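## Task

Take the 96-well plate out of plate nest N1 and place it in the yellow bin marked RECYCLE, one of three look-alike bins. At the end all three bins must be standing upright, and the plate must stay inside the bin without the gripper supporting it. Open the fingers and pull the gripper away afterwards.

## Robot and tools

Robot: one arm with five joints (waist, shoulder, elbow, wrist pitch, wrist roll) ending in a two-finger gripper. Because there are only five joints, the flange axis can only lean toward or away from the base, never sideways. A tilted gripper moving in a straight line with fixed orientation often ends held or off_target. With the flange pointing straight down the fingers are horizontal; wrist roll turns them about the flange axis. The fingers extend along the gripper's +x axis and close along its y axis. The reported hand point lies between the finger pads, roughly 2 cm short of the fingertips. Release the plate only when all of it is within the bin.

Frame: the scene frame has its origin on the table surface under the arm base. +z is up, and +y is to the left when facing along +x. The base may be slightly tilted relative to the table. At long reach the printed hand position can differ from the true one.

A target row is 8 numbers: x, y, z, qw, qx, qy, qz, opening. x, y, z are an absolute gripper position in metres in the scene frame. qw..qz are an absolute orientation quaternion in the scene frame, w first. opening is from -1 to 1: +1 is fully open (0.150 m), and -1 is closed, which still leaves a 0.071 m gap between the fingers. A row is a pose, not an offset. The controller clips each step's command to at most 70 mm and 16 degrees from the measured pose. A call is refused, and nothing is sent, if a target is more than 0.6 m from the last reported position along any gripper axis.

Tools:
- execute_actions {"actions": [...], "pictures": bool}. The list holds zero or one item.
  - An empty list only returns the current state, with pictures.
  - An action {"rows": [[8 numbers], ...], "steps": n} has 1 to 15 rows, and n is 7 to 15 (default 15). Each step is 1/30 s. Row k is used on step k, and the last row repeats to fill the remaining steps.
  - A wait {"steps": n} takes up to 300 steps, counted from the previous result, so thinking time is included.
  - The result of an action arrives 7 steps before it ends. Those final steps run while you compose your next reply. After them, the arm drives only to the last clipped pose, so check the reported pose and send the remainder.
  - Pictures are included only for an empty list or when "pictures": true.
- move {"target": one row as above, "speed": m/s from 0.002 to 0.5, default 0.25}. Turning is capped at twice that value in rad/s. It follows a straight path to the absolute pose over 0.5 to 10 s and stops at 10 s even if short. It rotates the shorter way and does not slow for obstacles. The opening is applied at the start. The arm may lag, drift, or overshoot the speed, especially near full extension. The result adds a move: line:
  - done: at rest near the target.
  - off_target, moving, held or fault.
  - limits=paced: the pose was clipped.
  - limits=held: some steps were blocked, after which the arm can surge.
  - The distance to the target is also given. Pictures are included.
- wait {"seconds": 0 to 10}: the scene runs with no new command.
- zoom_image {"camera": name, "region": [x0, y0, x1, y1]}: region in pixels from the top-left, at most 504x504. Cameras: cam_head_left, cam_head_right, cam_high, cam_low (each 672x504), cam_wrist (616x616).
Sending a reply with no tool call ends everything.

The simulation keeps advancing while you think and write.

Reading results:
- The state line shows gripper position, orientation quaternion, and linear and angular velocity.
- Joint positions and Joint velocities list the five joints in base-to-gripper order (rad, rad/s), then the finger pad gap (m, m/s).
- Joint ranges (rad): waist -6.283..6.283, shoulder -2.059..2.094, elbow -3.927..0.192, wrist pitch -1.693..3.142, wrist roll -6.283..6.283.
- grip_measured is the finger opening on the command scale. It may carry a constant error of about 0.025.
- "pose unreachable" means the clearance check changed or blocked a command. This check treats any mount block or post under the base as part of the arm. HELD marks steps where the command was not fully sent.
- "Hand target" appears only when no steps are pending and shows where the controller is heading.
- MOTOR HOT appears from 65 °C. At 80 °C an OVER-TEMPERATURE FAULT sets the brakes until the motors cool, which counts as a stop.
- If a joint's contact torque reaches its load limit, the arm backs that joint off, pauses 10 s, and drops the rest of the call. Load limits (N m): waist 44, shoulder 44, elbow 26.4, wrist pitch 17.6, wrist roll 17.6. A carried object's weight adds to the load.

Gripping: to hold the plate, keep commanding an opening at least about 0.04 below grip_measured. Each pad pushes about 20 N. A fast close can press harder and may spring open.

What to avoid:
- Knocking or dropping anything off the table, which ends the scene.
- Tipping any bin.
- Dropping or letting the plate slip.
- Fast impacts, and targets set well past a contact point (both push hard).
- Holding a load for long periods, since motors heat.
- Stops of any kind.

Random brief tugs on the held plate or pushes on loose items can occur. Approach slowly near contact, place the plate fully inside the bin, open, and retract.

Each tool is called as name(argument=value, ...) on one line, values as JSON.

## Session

execute_actions(actions=[])

Scene clock: 0.00 s of 8400.00 s.
end_effector_position=(+0.1959, -0.4153, +0.1233) grip_measured=+1.00 end_effector_quat_wxyz=(+0.953, +0.224, +0.081, -0.185) end_effector_velocity=(-0.000, +0.000, -0.000) end_effector_angular_velocity=(+0.000, +0.000, -0.000)
Joint positions: [-1.397  0.431 -0.848  0.915 -1.027  0.15 ]
Joint velocities: [-0.  0.  0. -0.  0.  0.]
Hand target: +0.196, -0.415, +0.123; +0.953, +0.224, +0.081, -0.185

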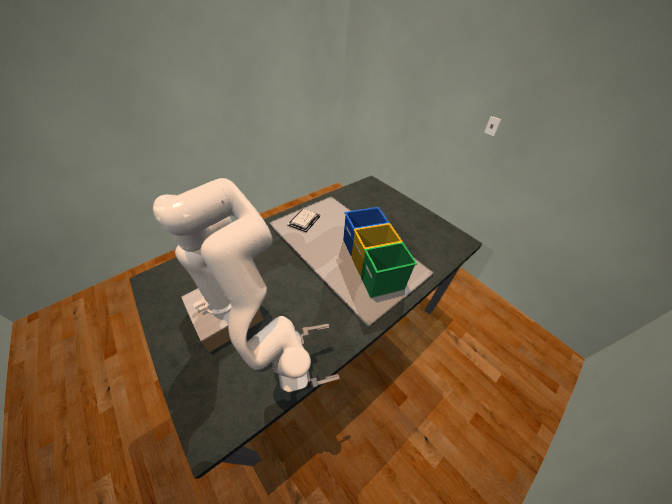

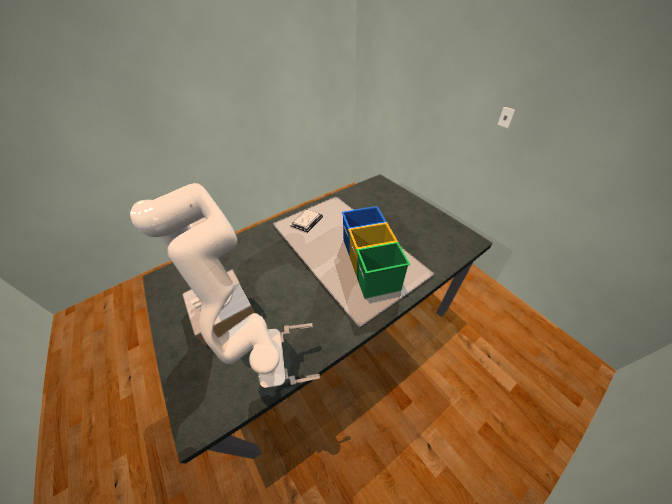

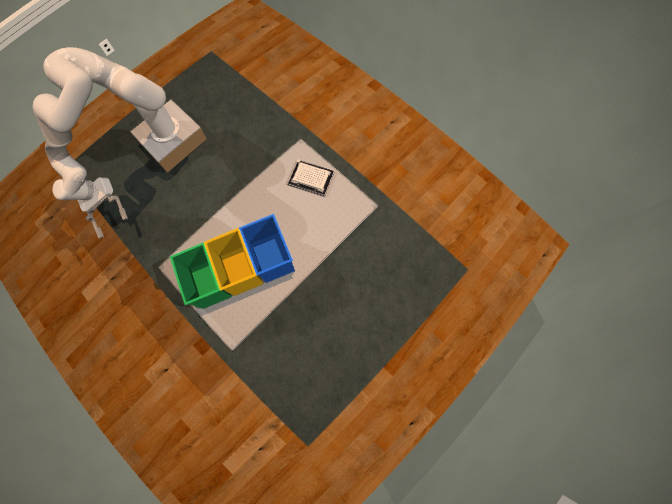

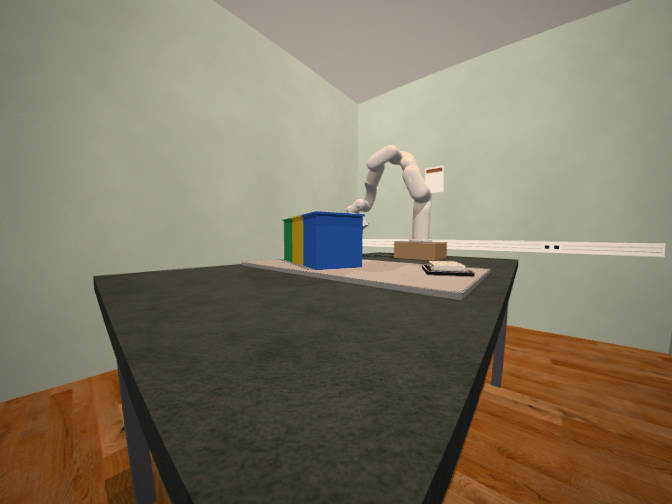

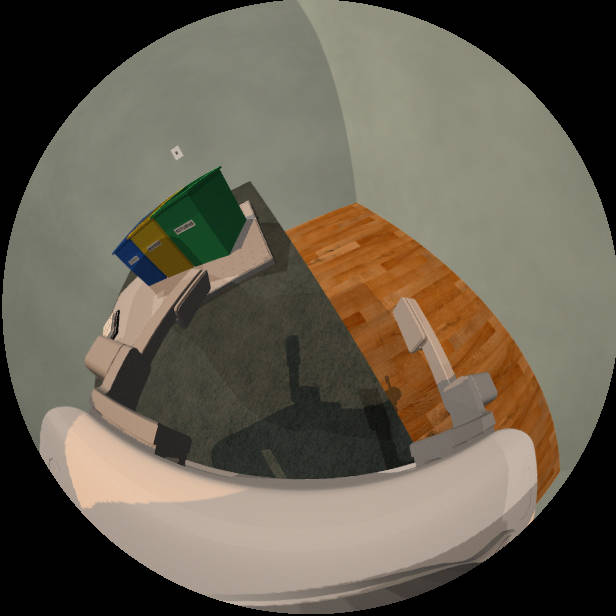

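move(target=[0.3,0.2,0.25,0.951,0,0,0.309,1])

move(target=[0.49,0.3,0.1,0.951,0,0,0.309,1])

action 0: the call puts the target (arm/x, arm/y, arm/z) 0.602 m from end_effector_position in the last result along the gripper's own y axis as it stood there; a target may be at most 0.6 m away along each of those axes, so nothing of the call was run and nothing moved. Command a nearer target, and go on from there in a later call.

action 0: the call puts the target (arm/x, arm/y, arm/z) 0.700 m from end_effector_position in the last result along the gripper's own y axis as it stood there; a target may be at most 0.6 m away along each of those axes, so nothing of the call was run and nothing moved. Command a nearer target, and go on from there in a later call.

move(target=[0.35,-0.05,0.25,1,0,0,0,1])

move(target=[0.49,0.3,0.1,0.951,0,0,0.309,1])

Scene clock: 5.80 s of 8400.00 s.
end_effector_position=(+0.3496, -0.0494, +0.2503) grip_measured=+1.00 end_effector_quat_wxyz=(+1.000, -0.006, +0.002, +0.000) end_effector_velocity=(+0.002, +0.001, +0.001) end_effector_angular_velocity=(-0.001, -0.004, -0.006)
Joint positions: [-0.238 -0.689  0.019  0.68  -0.251  0.15 ]
Joint velocities: [ 0.013  0.001 -0.002 -0.004  0.019  0.   ]
Hand target: +0.350, -0.049, +0.251; +1.000, -0.006, +0.002, +0.000
Off the commanded pose: 0.001 m, 1 deg.
Kept back: nothing.
After step 90, 0.57 s passed at rest.
move: done

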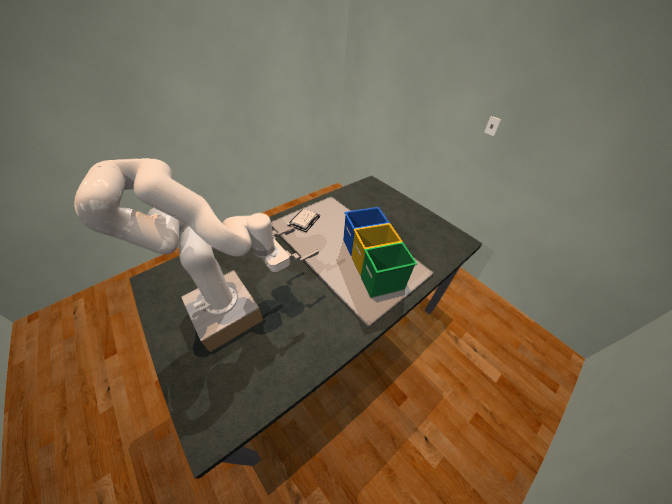

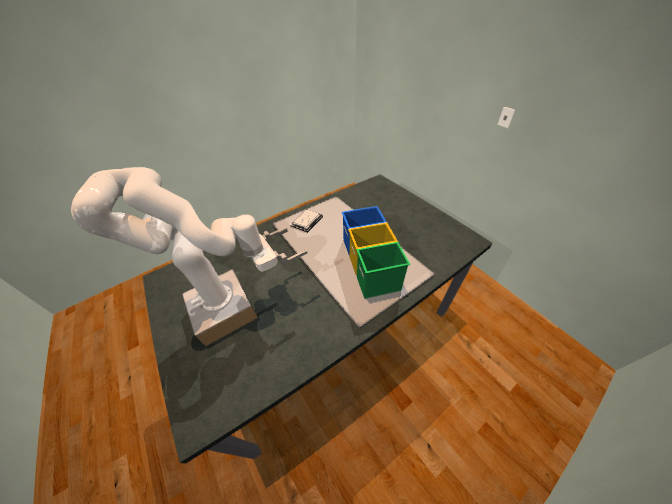

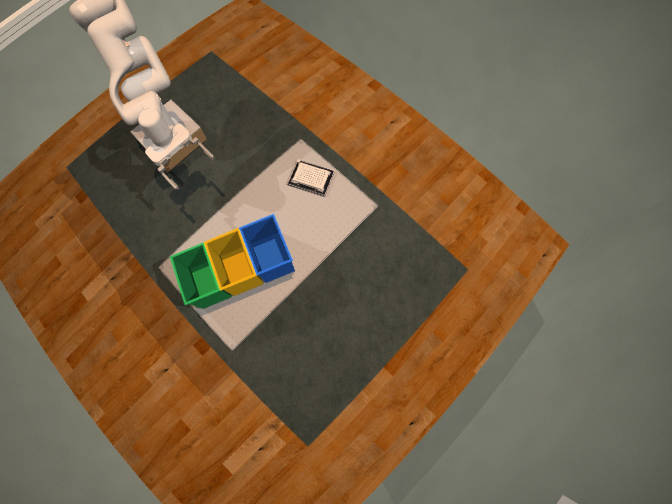

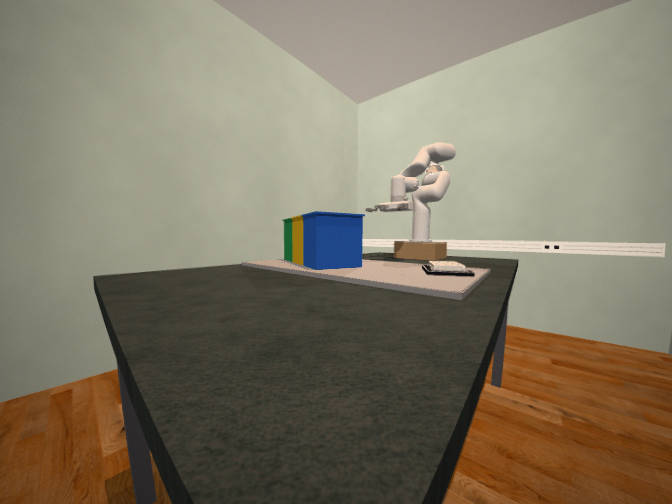

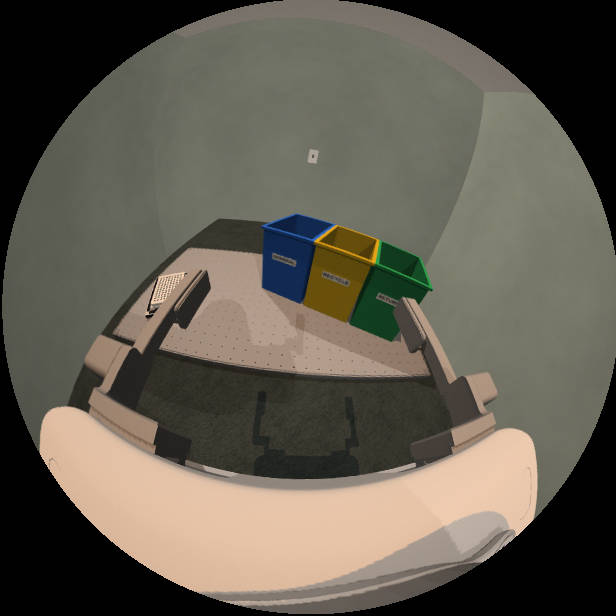

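Scene clock: 8.07 s of 8400.00 s.
end_effector_position=(+0.4890, +0.3006, +0.0993) grip_measured=+1.00 end_effector_quat_wxyz=(+0.951, -0.008, -0.002, +0.309) end_effector_velocity=(+0.001, +0.001, -0.001) end_effector_angular_velocity=(-0.000, +0.000, +0.000)
Joint positions: [ 0.537  0.603 -0.804  0.198 -0.104  0.15 ]
Joint velocities: [ 0.     0.005 -0.006  0.002  0.     0.   ]
Hand target: +0.489, +0.301, +0.099; +0.951, -0.008, -0.002, +0.309
Off the commanded pose: 0.001 m, 1 deg.
Kept back: nothing.
move: done

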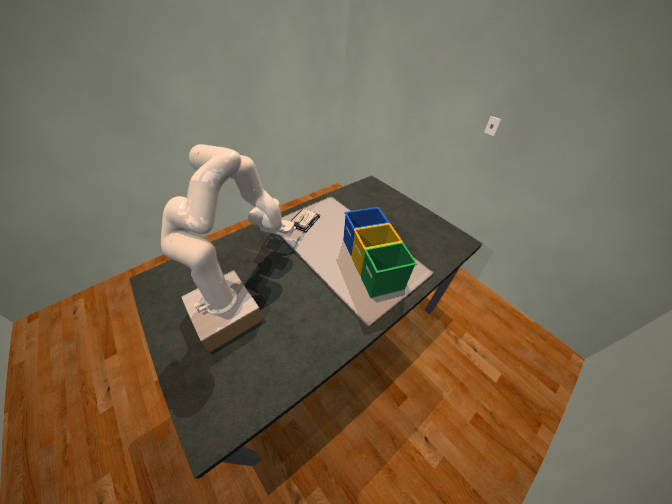

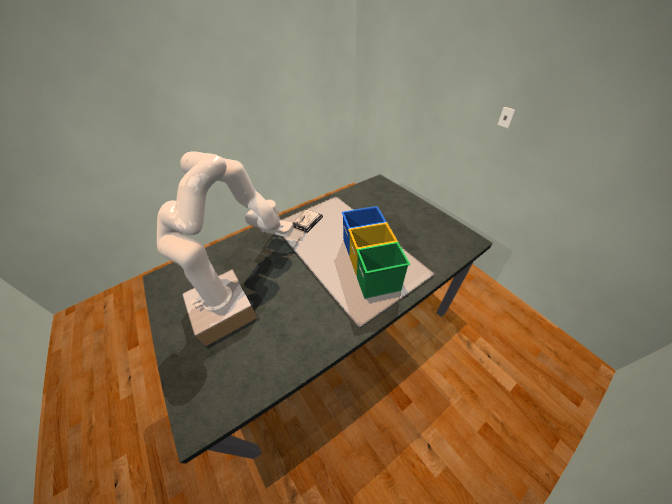

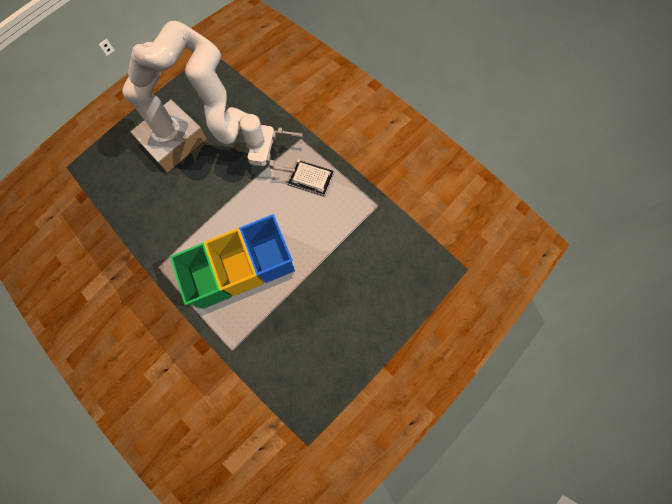

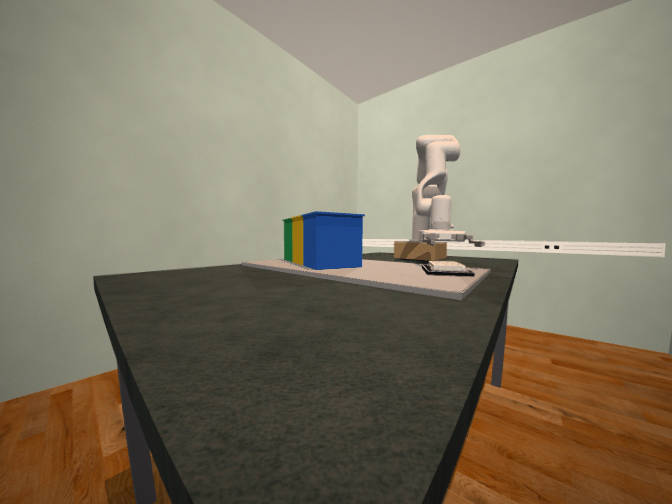

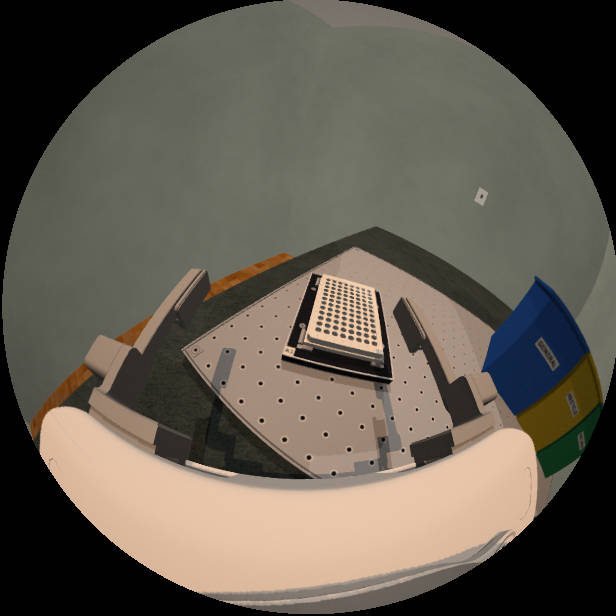

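move(target=[0.585,0.328,0.055,0.961,0,0,0.276,1], speed=0.1)

Scene clock: 9.87 s of 8400.00 s.
end_effector_position=(+0.5847, +0.3281, +0.0551) grip_measured=+1.00 end_effector_quat_wxyz=(+0.961, -0.008, -0.002, +0.276) end_effector_velocity=(+0.001, -0.000, -0.001) end_effector_angular_velocity=(-0.000, +0.001, -0.001)
Joint positions: [ 0.512  0.899 -1.248  0.346 -0.061  0.15 ]
Joint velocities: [-0.001  0.005 -0.007  0.003  0.     0.   ]
Hand target: +0.585, +0.328, +0.055; +0.961, -0.008, -0.002, +0.276
Off the commanded pose: 0.000 m, 1 deg.
Kept back: nothing.
move: done

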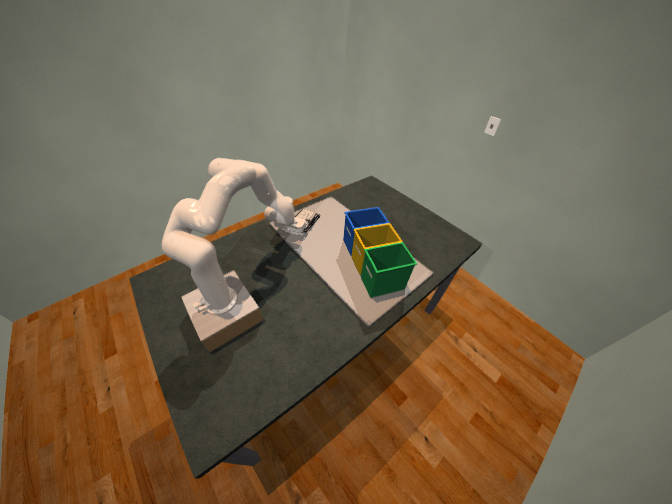

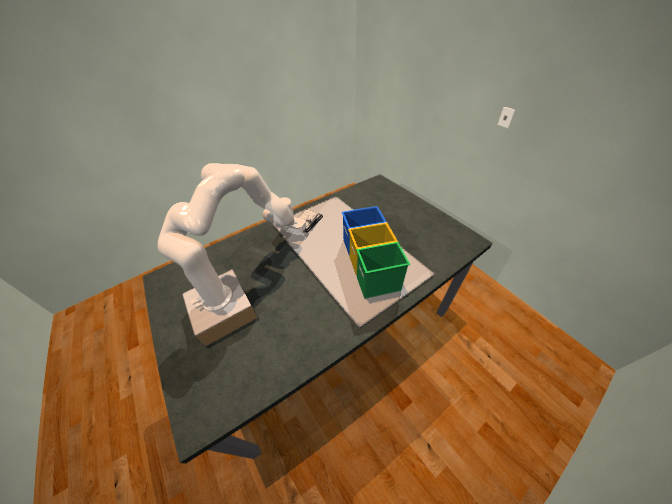

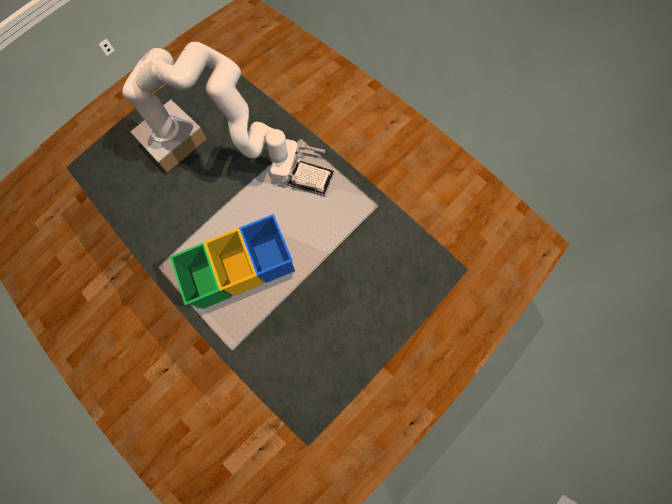

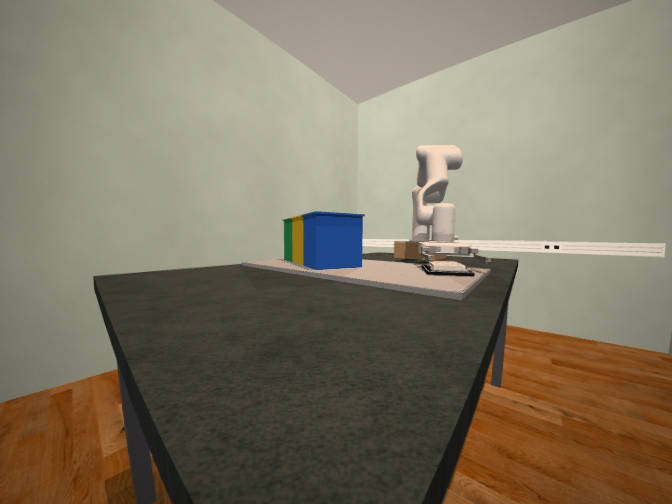

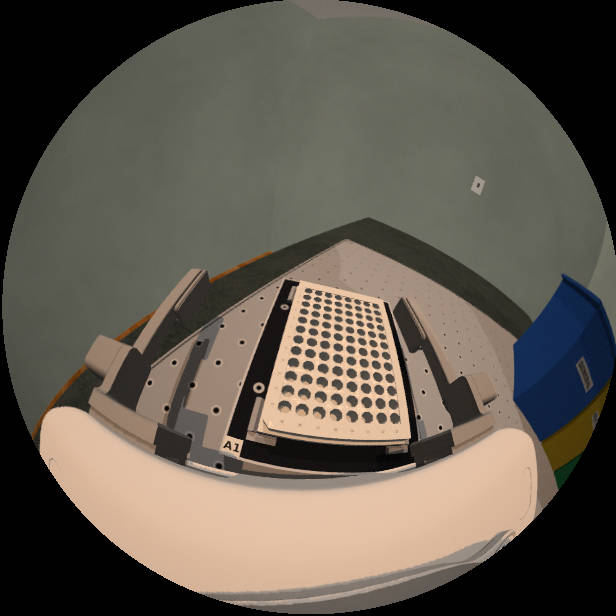

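move(target=[0.593,0.312,0.05,0.961,0,0,0.276,0.5], speed=0.05)

move(target=[0.593,0.312,0.034,0.961,0,0,0.276,0.5], speed=0.03)

Scene clock: 10.93 s of 8400.00 s.
end_effector_position=(+0.5930, +0.3122, +0.0501) grip_measured=+0.50 end_effector_quat_wxyz=(+0.961, -0.008, -0.002, +0.276) end_effector_velocity=(+0.001, -0.001, +0.000) end_effector_angular_velocity=(+0.001, -0.001, +0.000)
Joint positions: [ 0.478  0.915 -1.257  0.34  -0.095  0.13 ]
Joint velocities: [-0.003  0.001 -0.002  0.    -0.003 -0.   ]
Hand target: +0.593, +0.312, +0.050; +0.961, -0.008, -0.001, +0.276
Off the commanded pose: 0.000 m, 1 deg.
Kept back: nothing.
move: done

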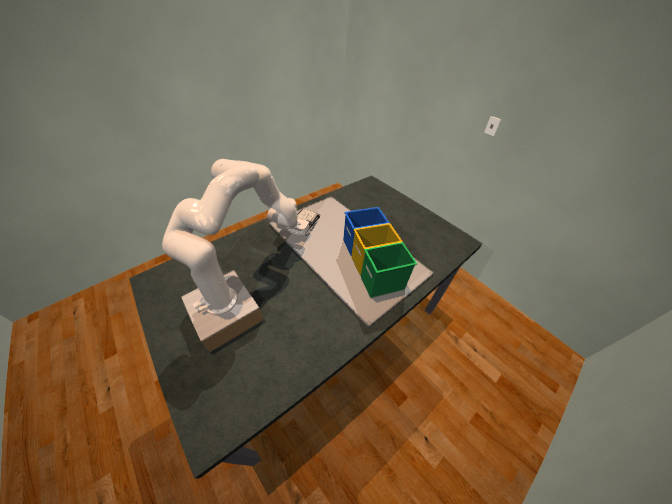

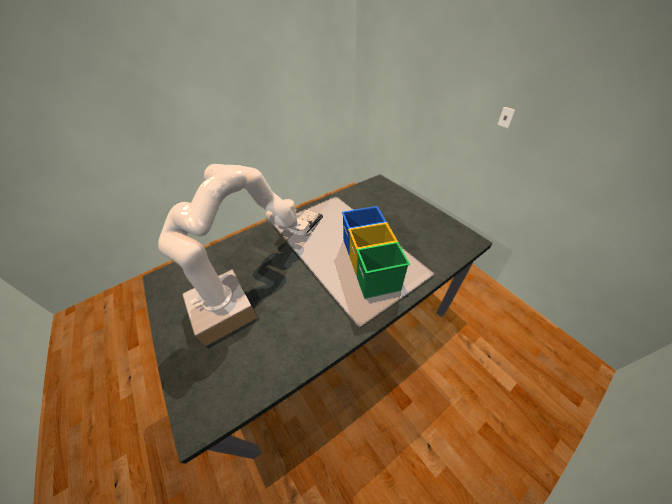

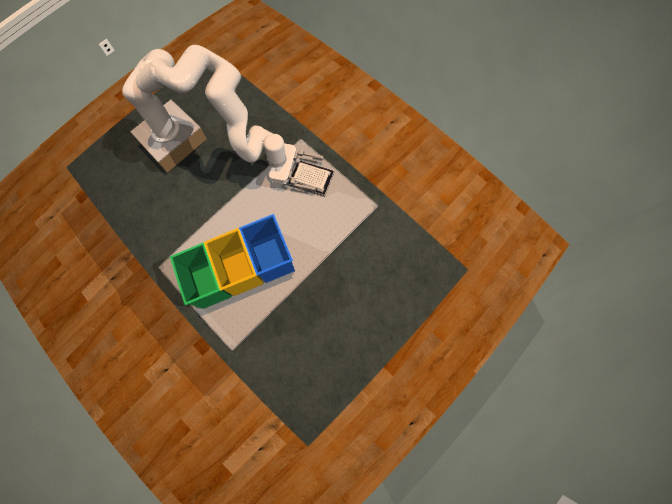

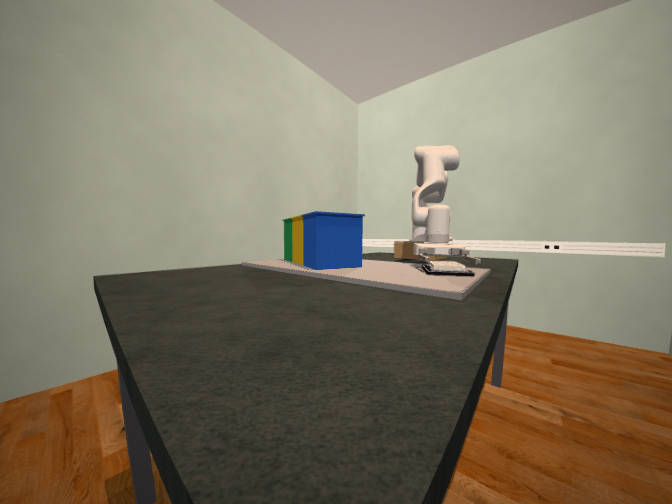

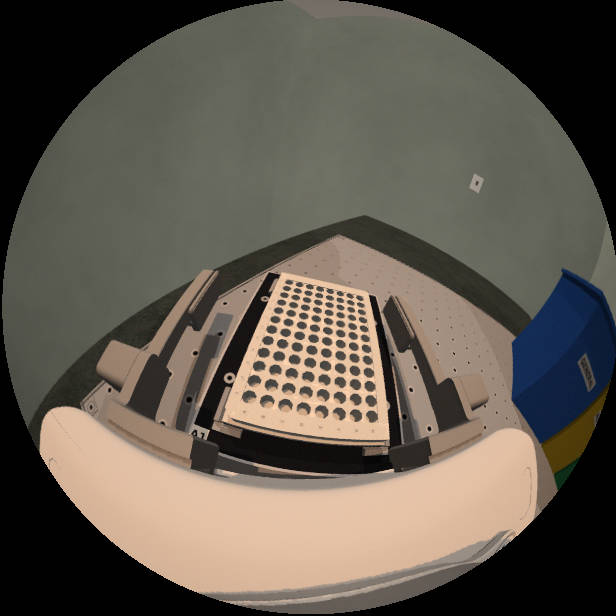

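Scene clock: 11.77 s of 8400.00 s.
end_effector_position=(+0.5933, +0.3121, +0.0347) grip_measured=+0.50 end_effector_quat_wxyz=(+0.961, -0.008, -0.002, +0.276) end_effector_velocity=(+0.001, -0.001, -0.001) end_effector_angular_velocity=(+0.001, -0.002, -0.002)
Joint positions: [ 0.478  0.961 -1.284  0.32  -0.094  0.13 ]
Joint velocities: [-0.002  0.005 -0.005 -0.003  0.    -0.   ]
Hand target: +0.593, +0.312, +0.034; +0.961, -0.008, -0.001, +0.276
Off the commanded pose: 0.001 m, 1 deg.
Kept back: nothing.
move: done

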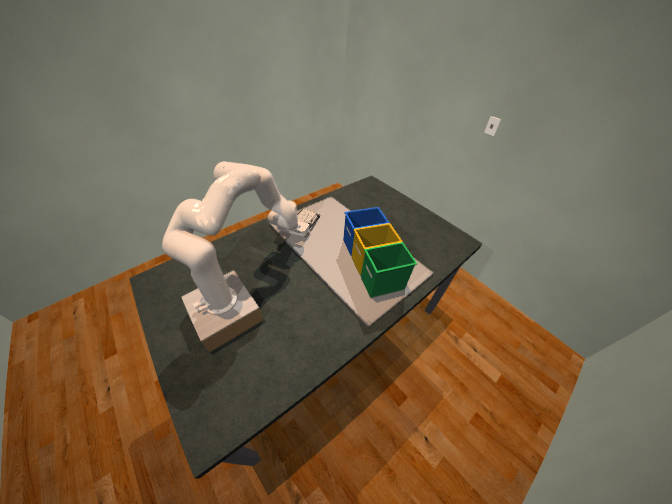

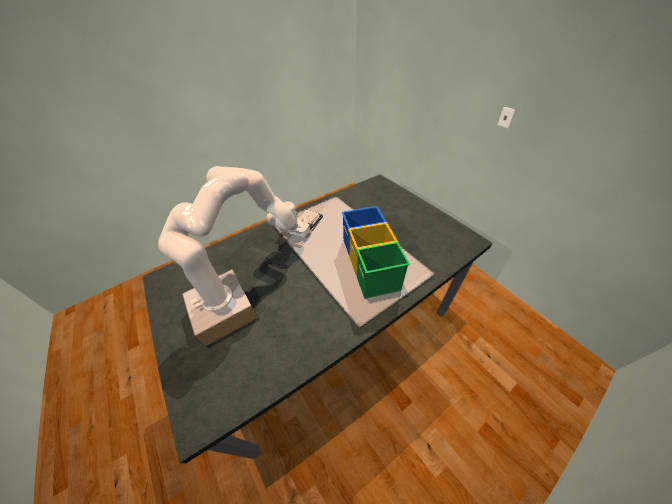

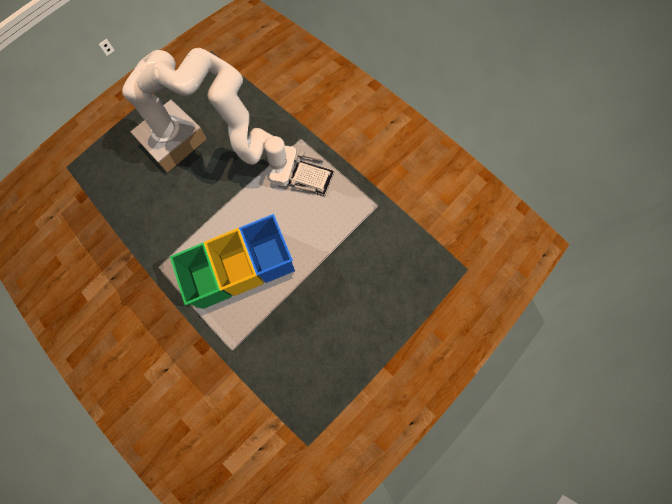

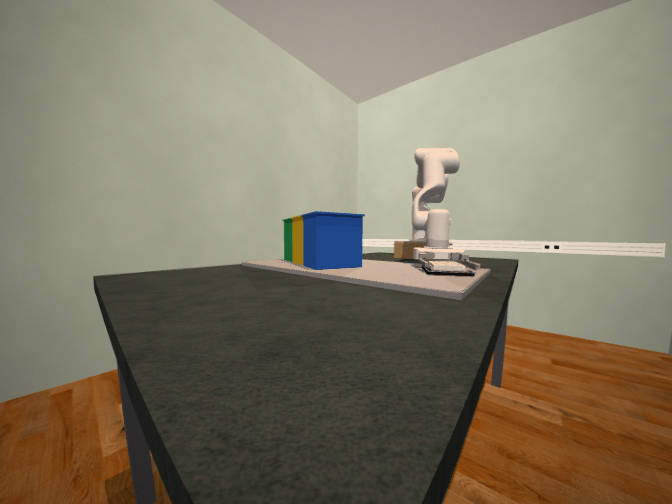

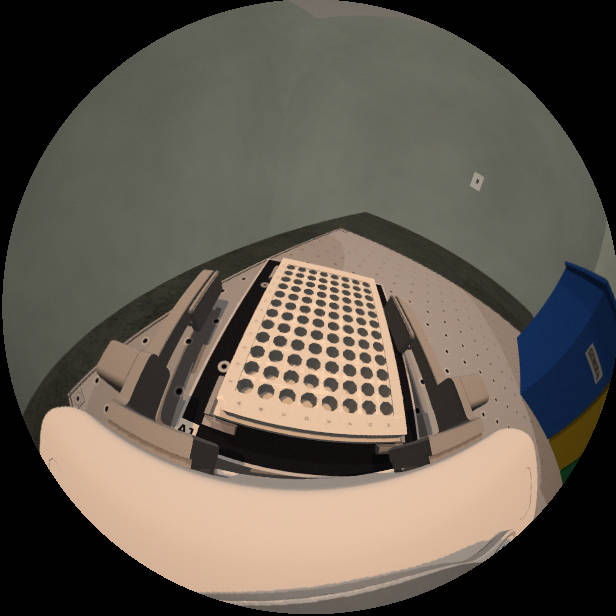

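Last time it caught above the nest pins (~0.04); go to 0.04 and close.

move(target=[0.595,0.309,0.041,0.961,0,0,0.276,0.45], speed=0.03)

move(target=[0.595,0.309,0.041,0.961,0,0,0.276,-0.9], speed=0.03)

Scene clock: 12.73 s of 8400.00 s.
end_effector_position=(+0.5950, +0.3091, +0.0409) grip_measured=+0.45 end_effector_quat_wxyz=(+0.961, -0.008, -0.001, +0.276) end_effector_velocity=(-0.000, -0.001, -0.000) end_effector_angular_velocity=(-0.001, +0.003, -0.001)
Joint positions: [ 0.471  0.943 -1.274  0.329 -0.101  0.128]
Joint velocities: [-0.001 -0.003  0.003  0.003 -0.001 -0.   ]
Hand target: +0.595, +0.309, +0.041; +0.961, -0.008, -0.001, +0.276
Off the commanded pose: 0.000 m, 1 deg.
Kept back: nothing.
move: done

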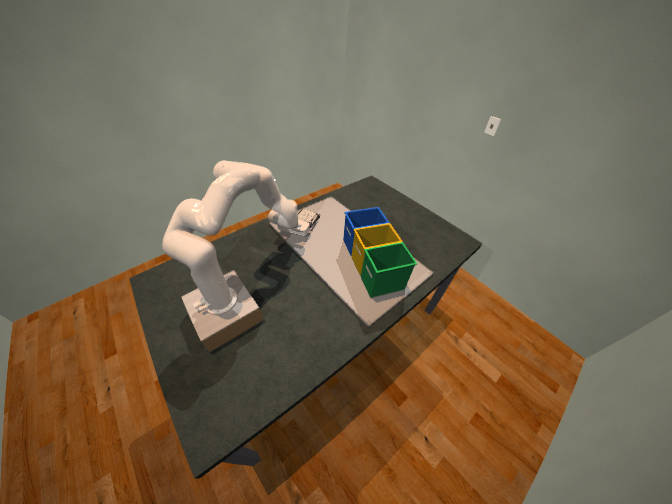

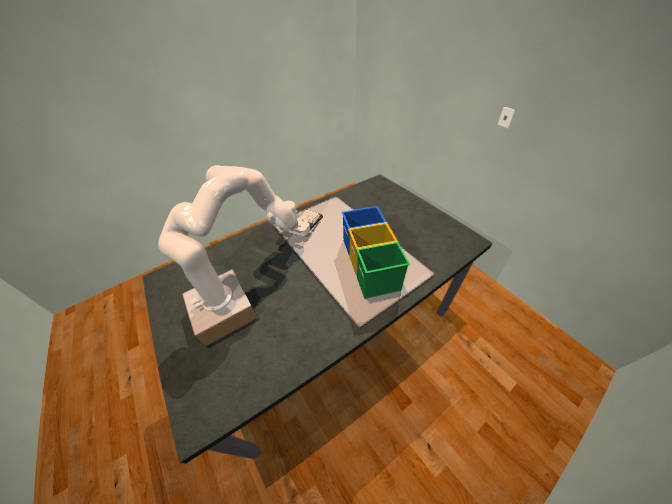

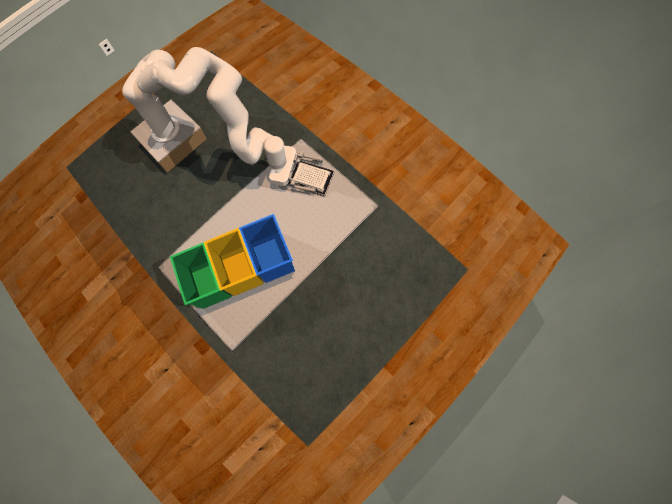

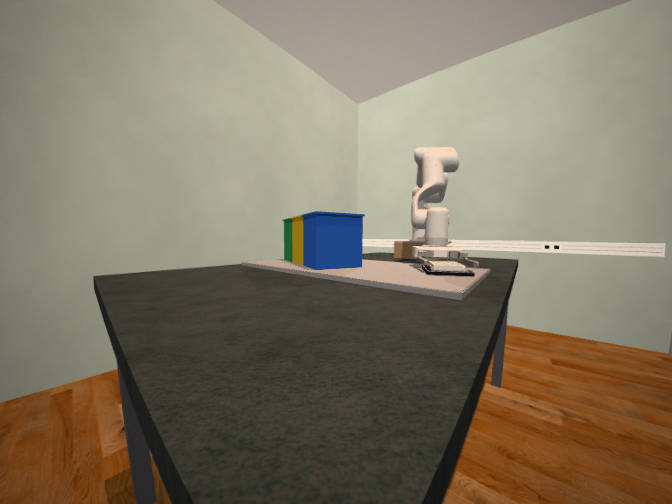

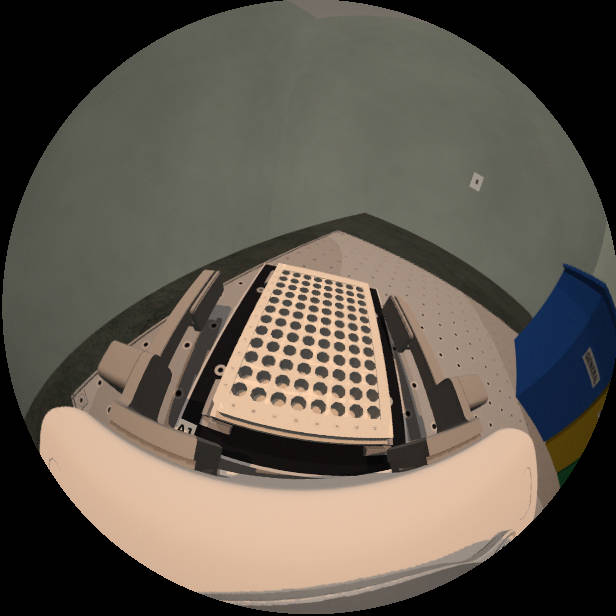

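Scene clock: 13.43 s of 8400.00 s.
end_effector_position=(+0.5983, +0.3046, +0.0422) grip_measured=-0.62 end_effector_quat_wxyz=(+0.963, -0.007, -0.003, +0.269) end_effector_velocity=(-0.000, -0.001, -0.001) end_effector_angular_velocity=(-0.001, +0.002, -0.002)
Joint positions: [ 0.464  0.941 -1.275  0.329 -0.093  0.086]
Joint velocities: [-0.002  0.     0.001  0.001  0.001  0.   ]
Hand target: +0.595, +0.309, +0.041; +0.961, -0.008, -0.001, +0.276
Off the commanded pose: 0.006 m, 1 deg.
Kept back: nothing.
move: off_target

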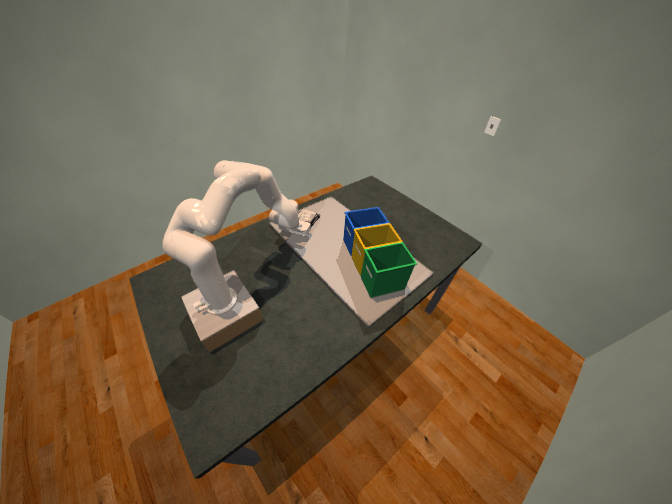

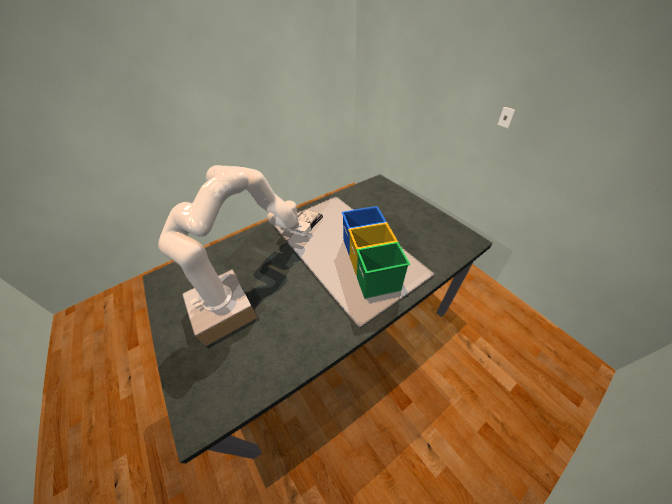

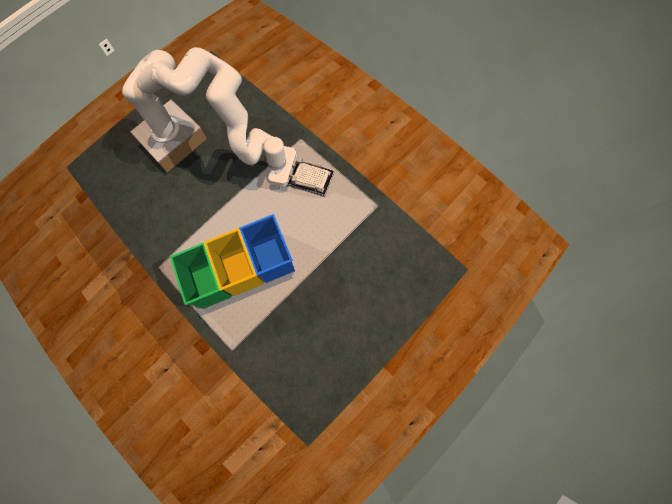

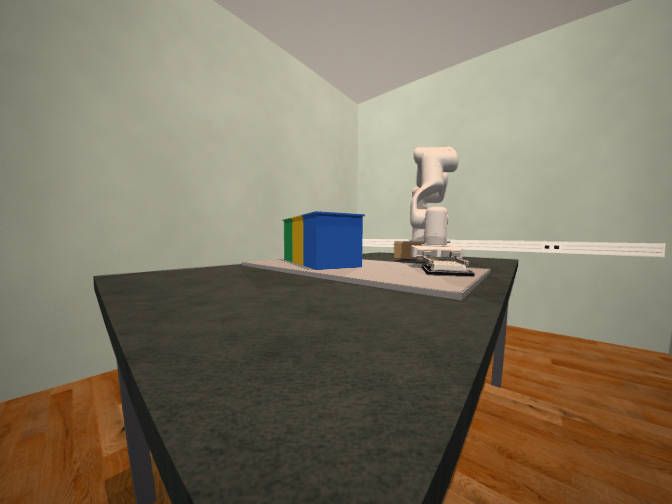

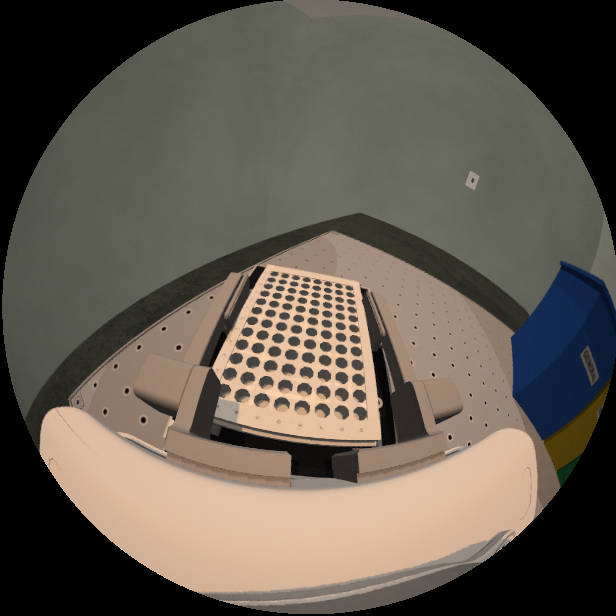

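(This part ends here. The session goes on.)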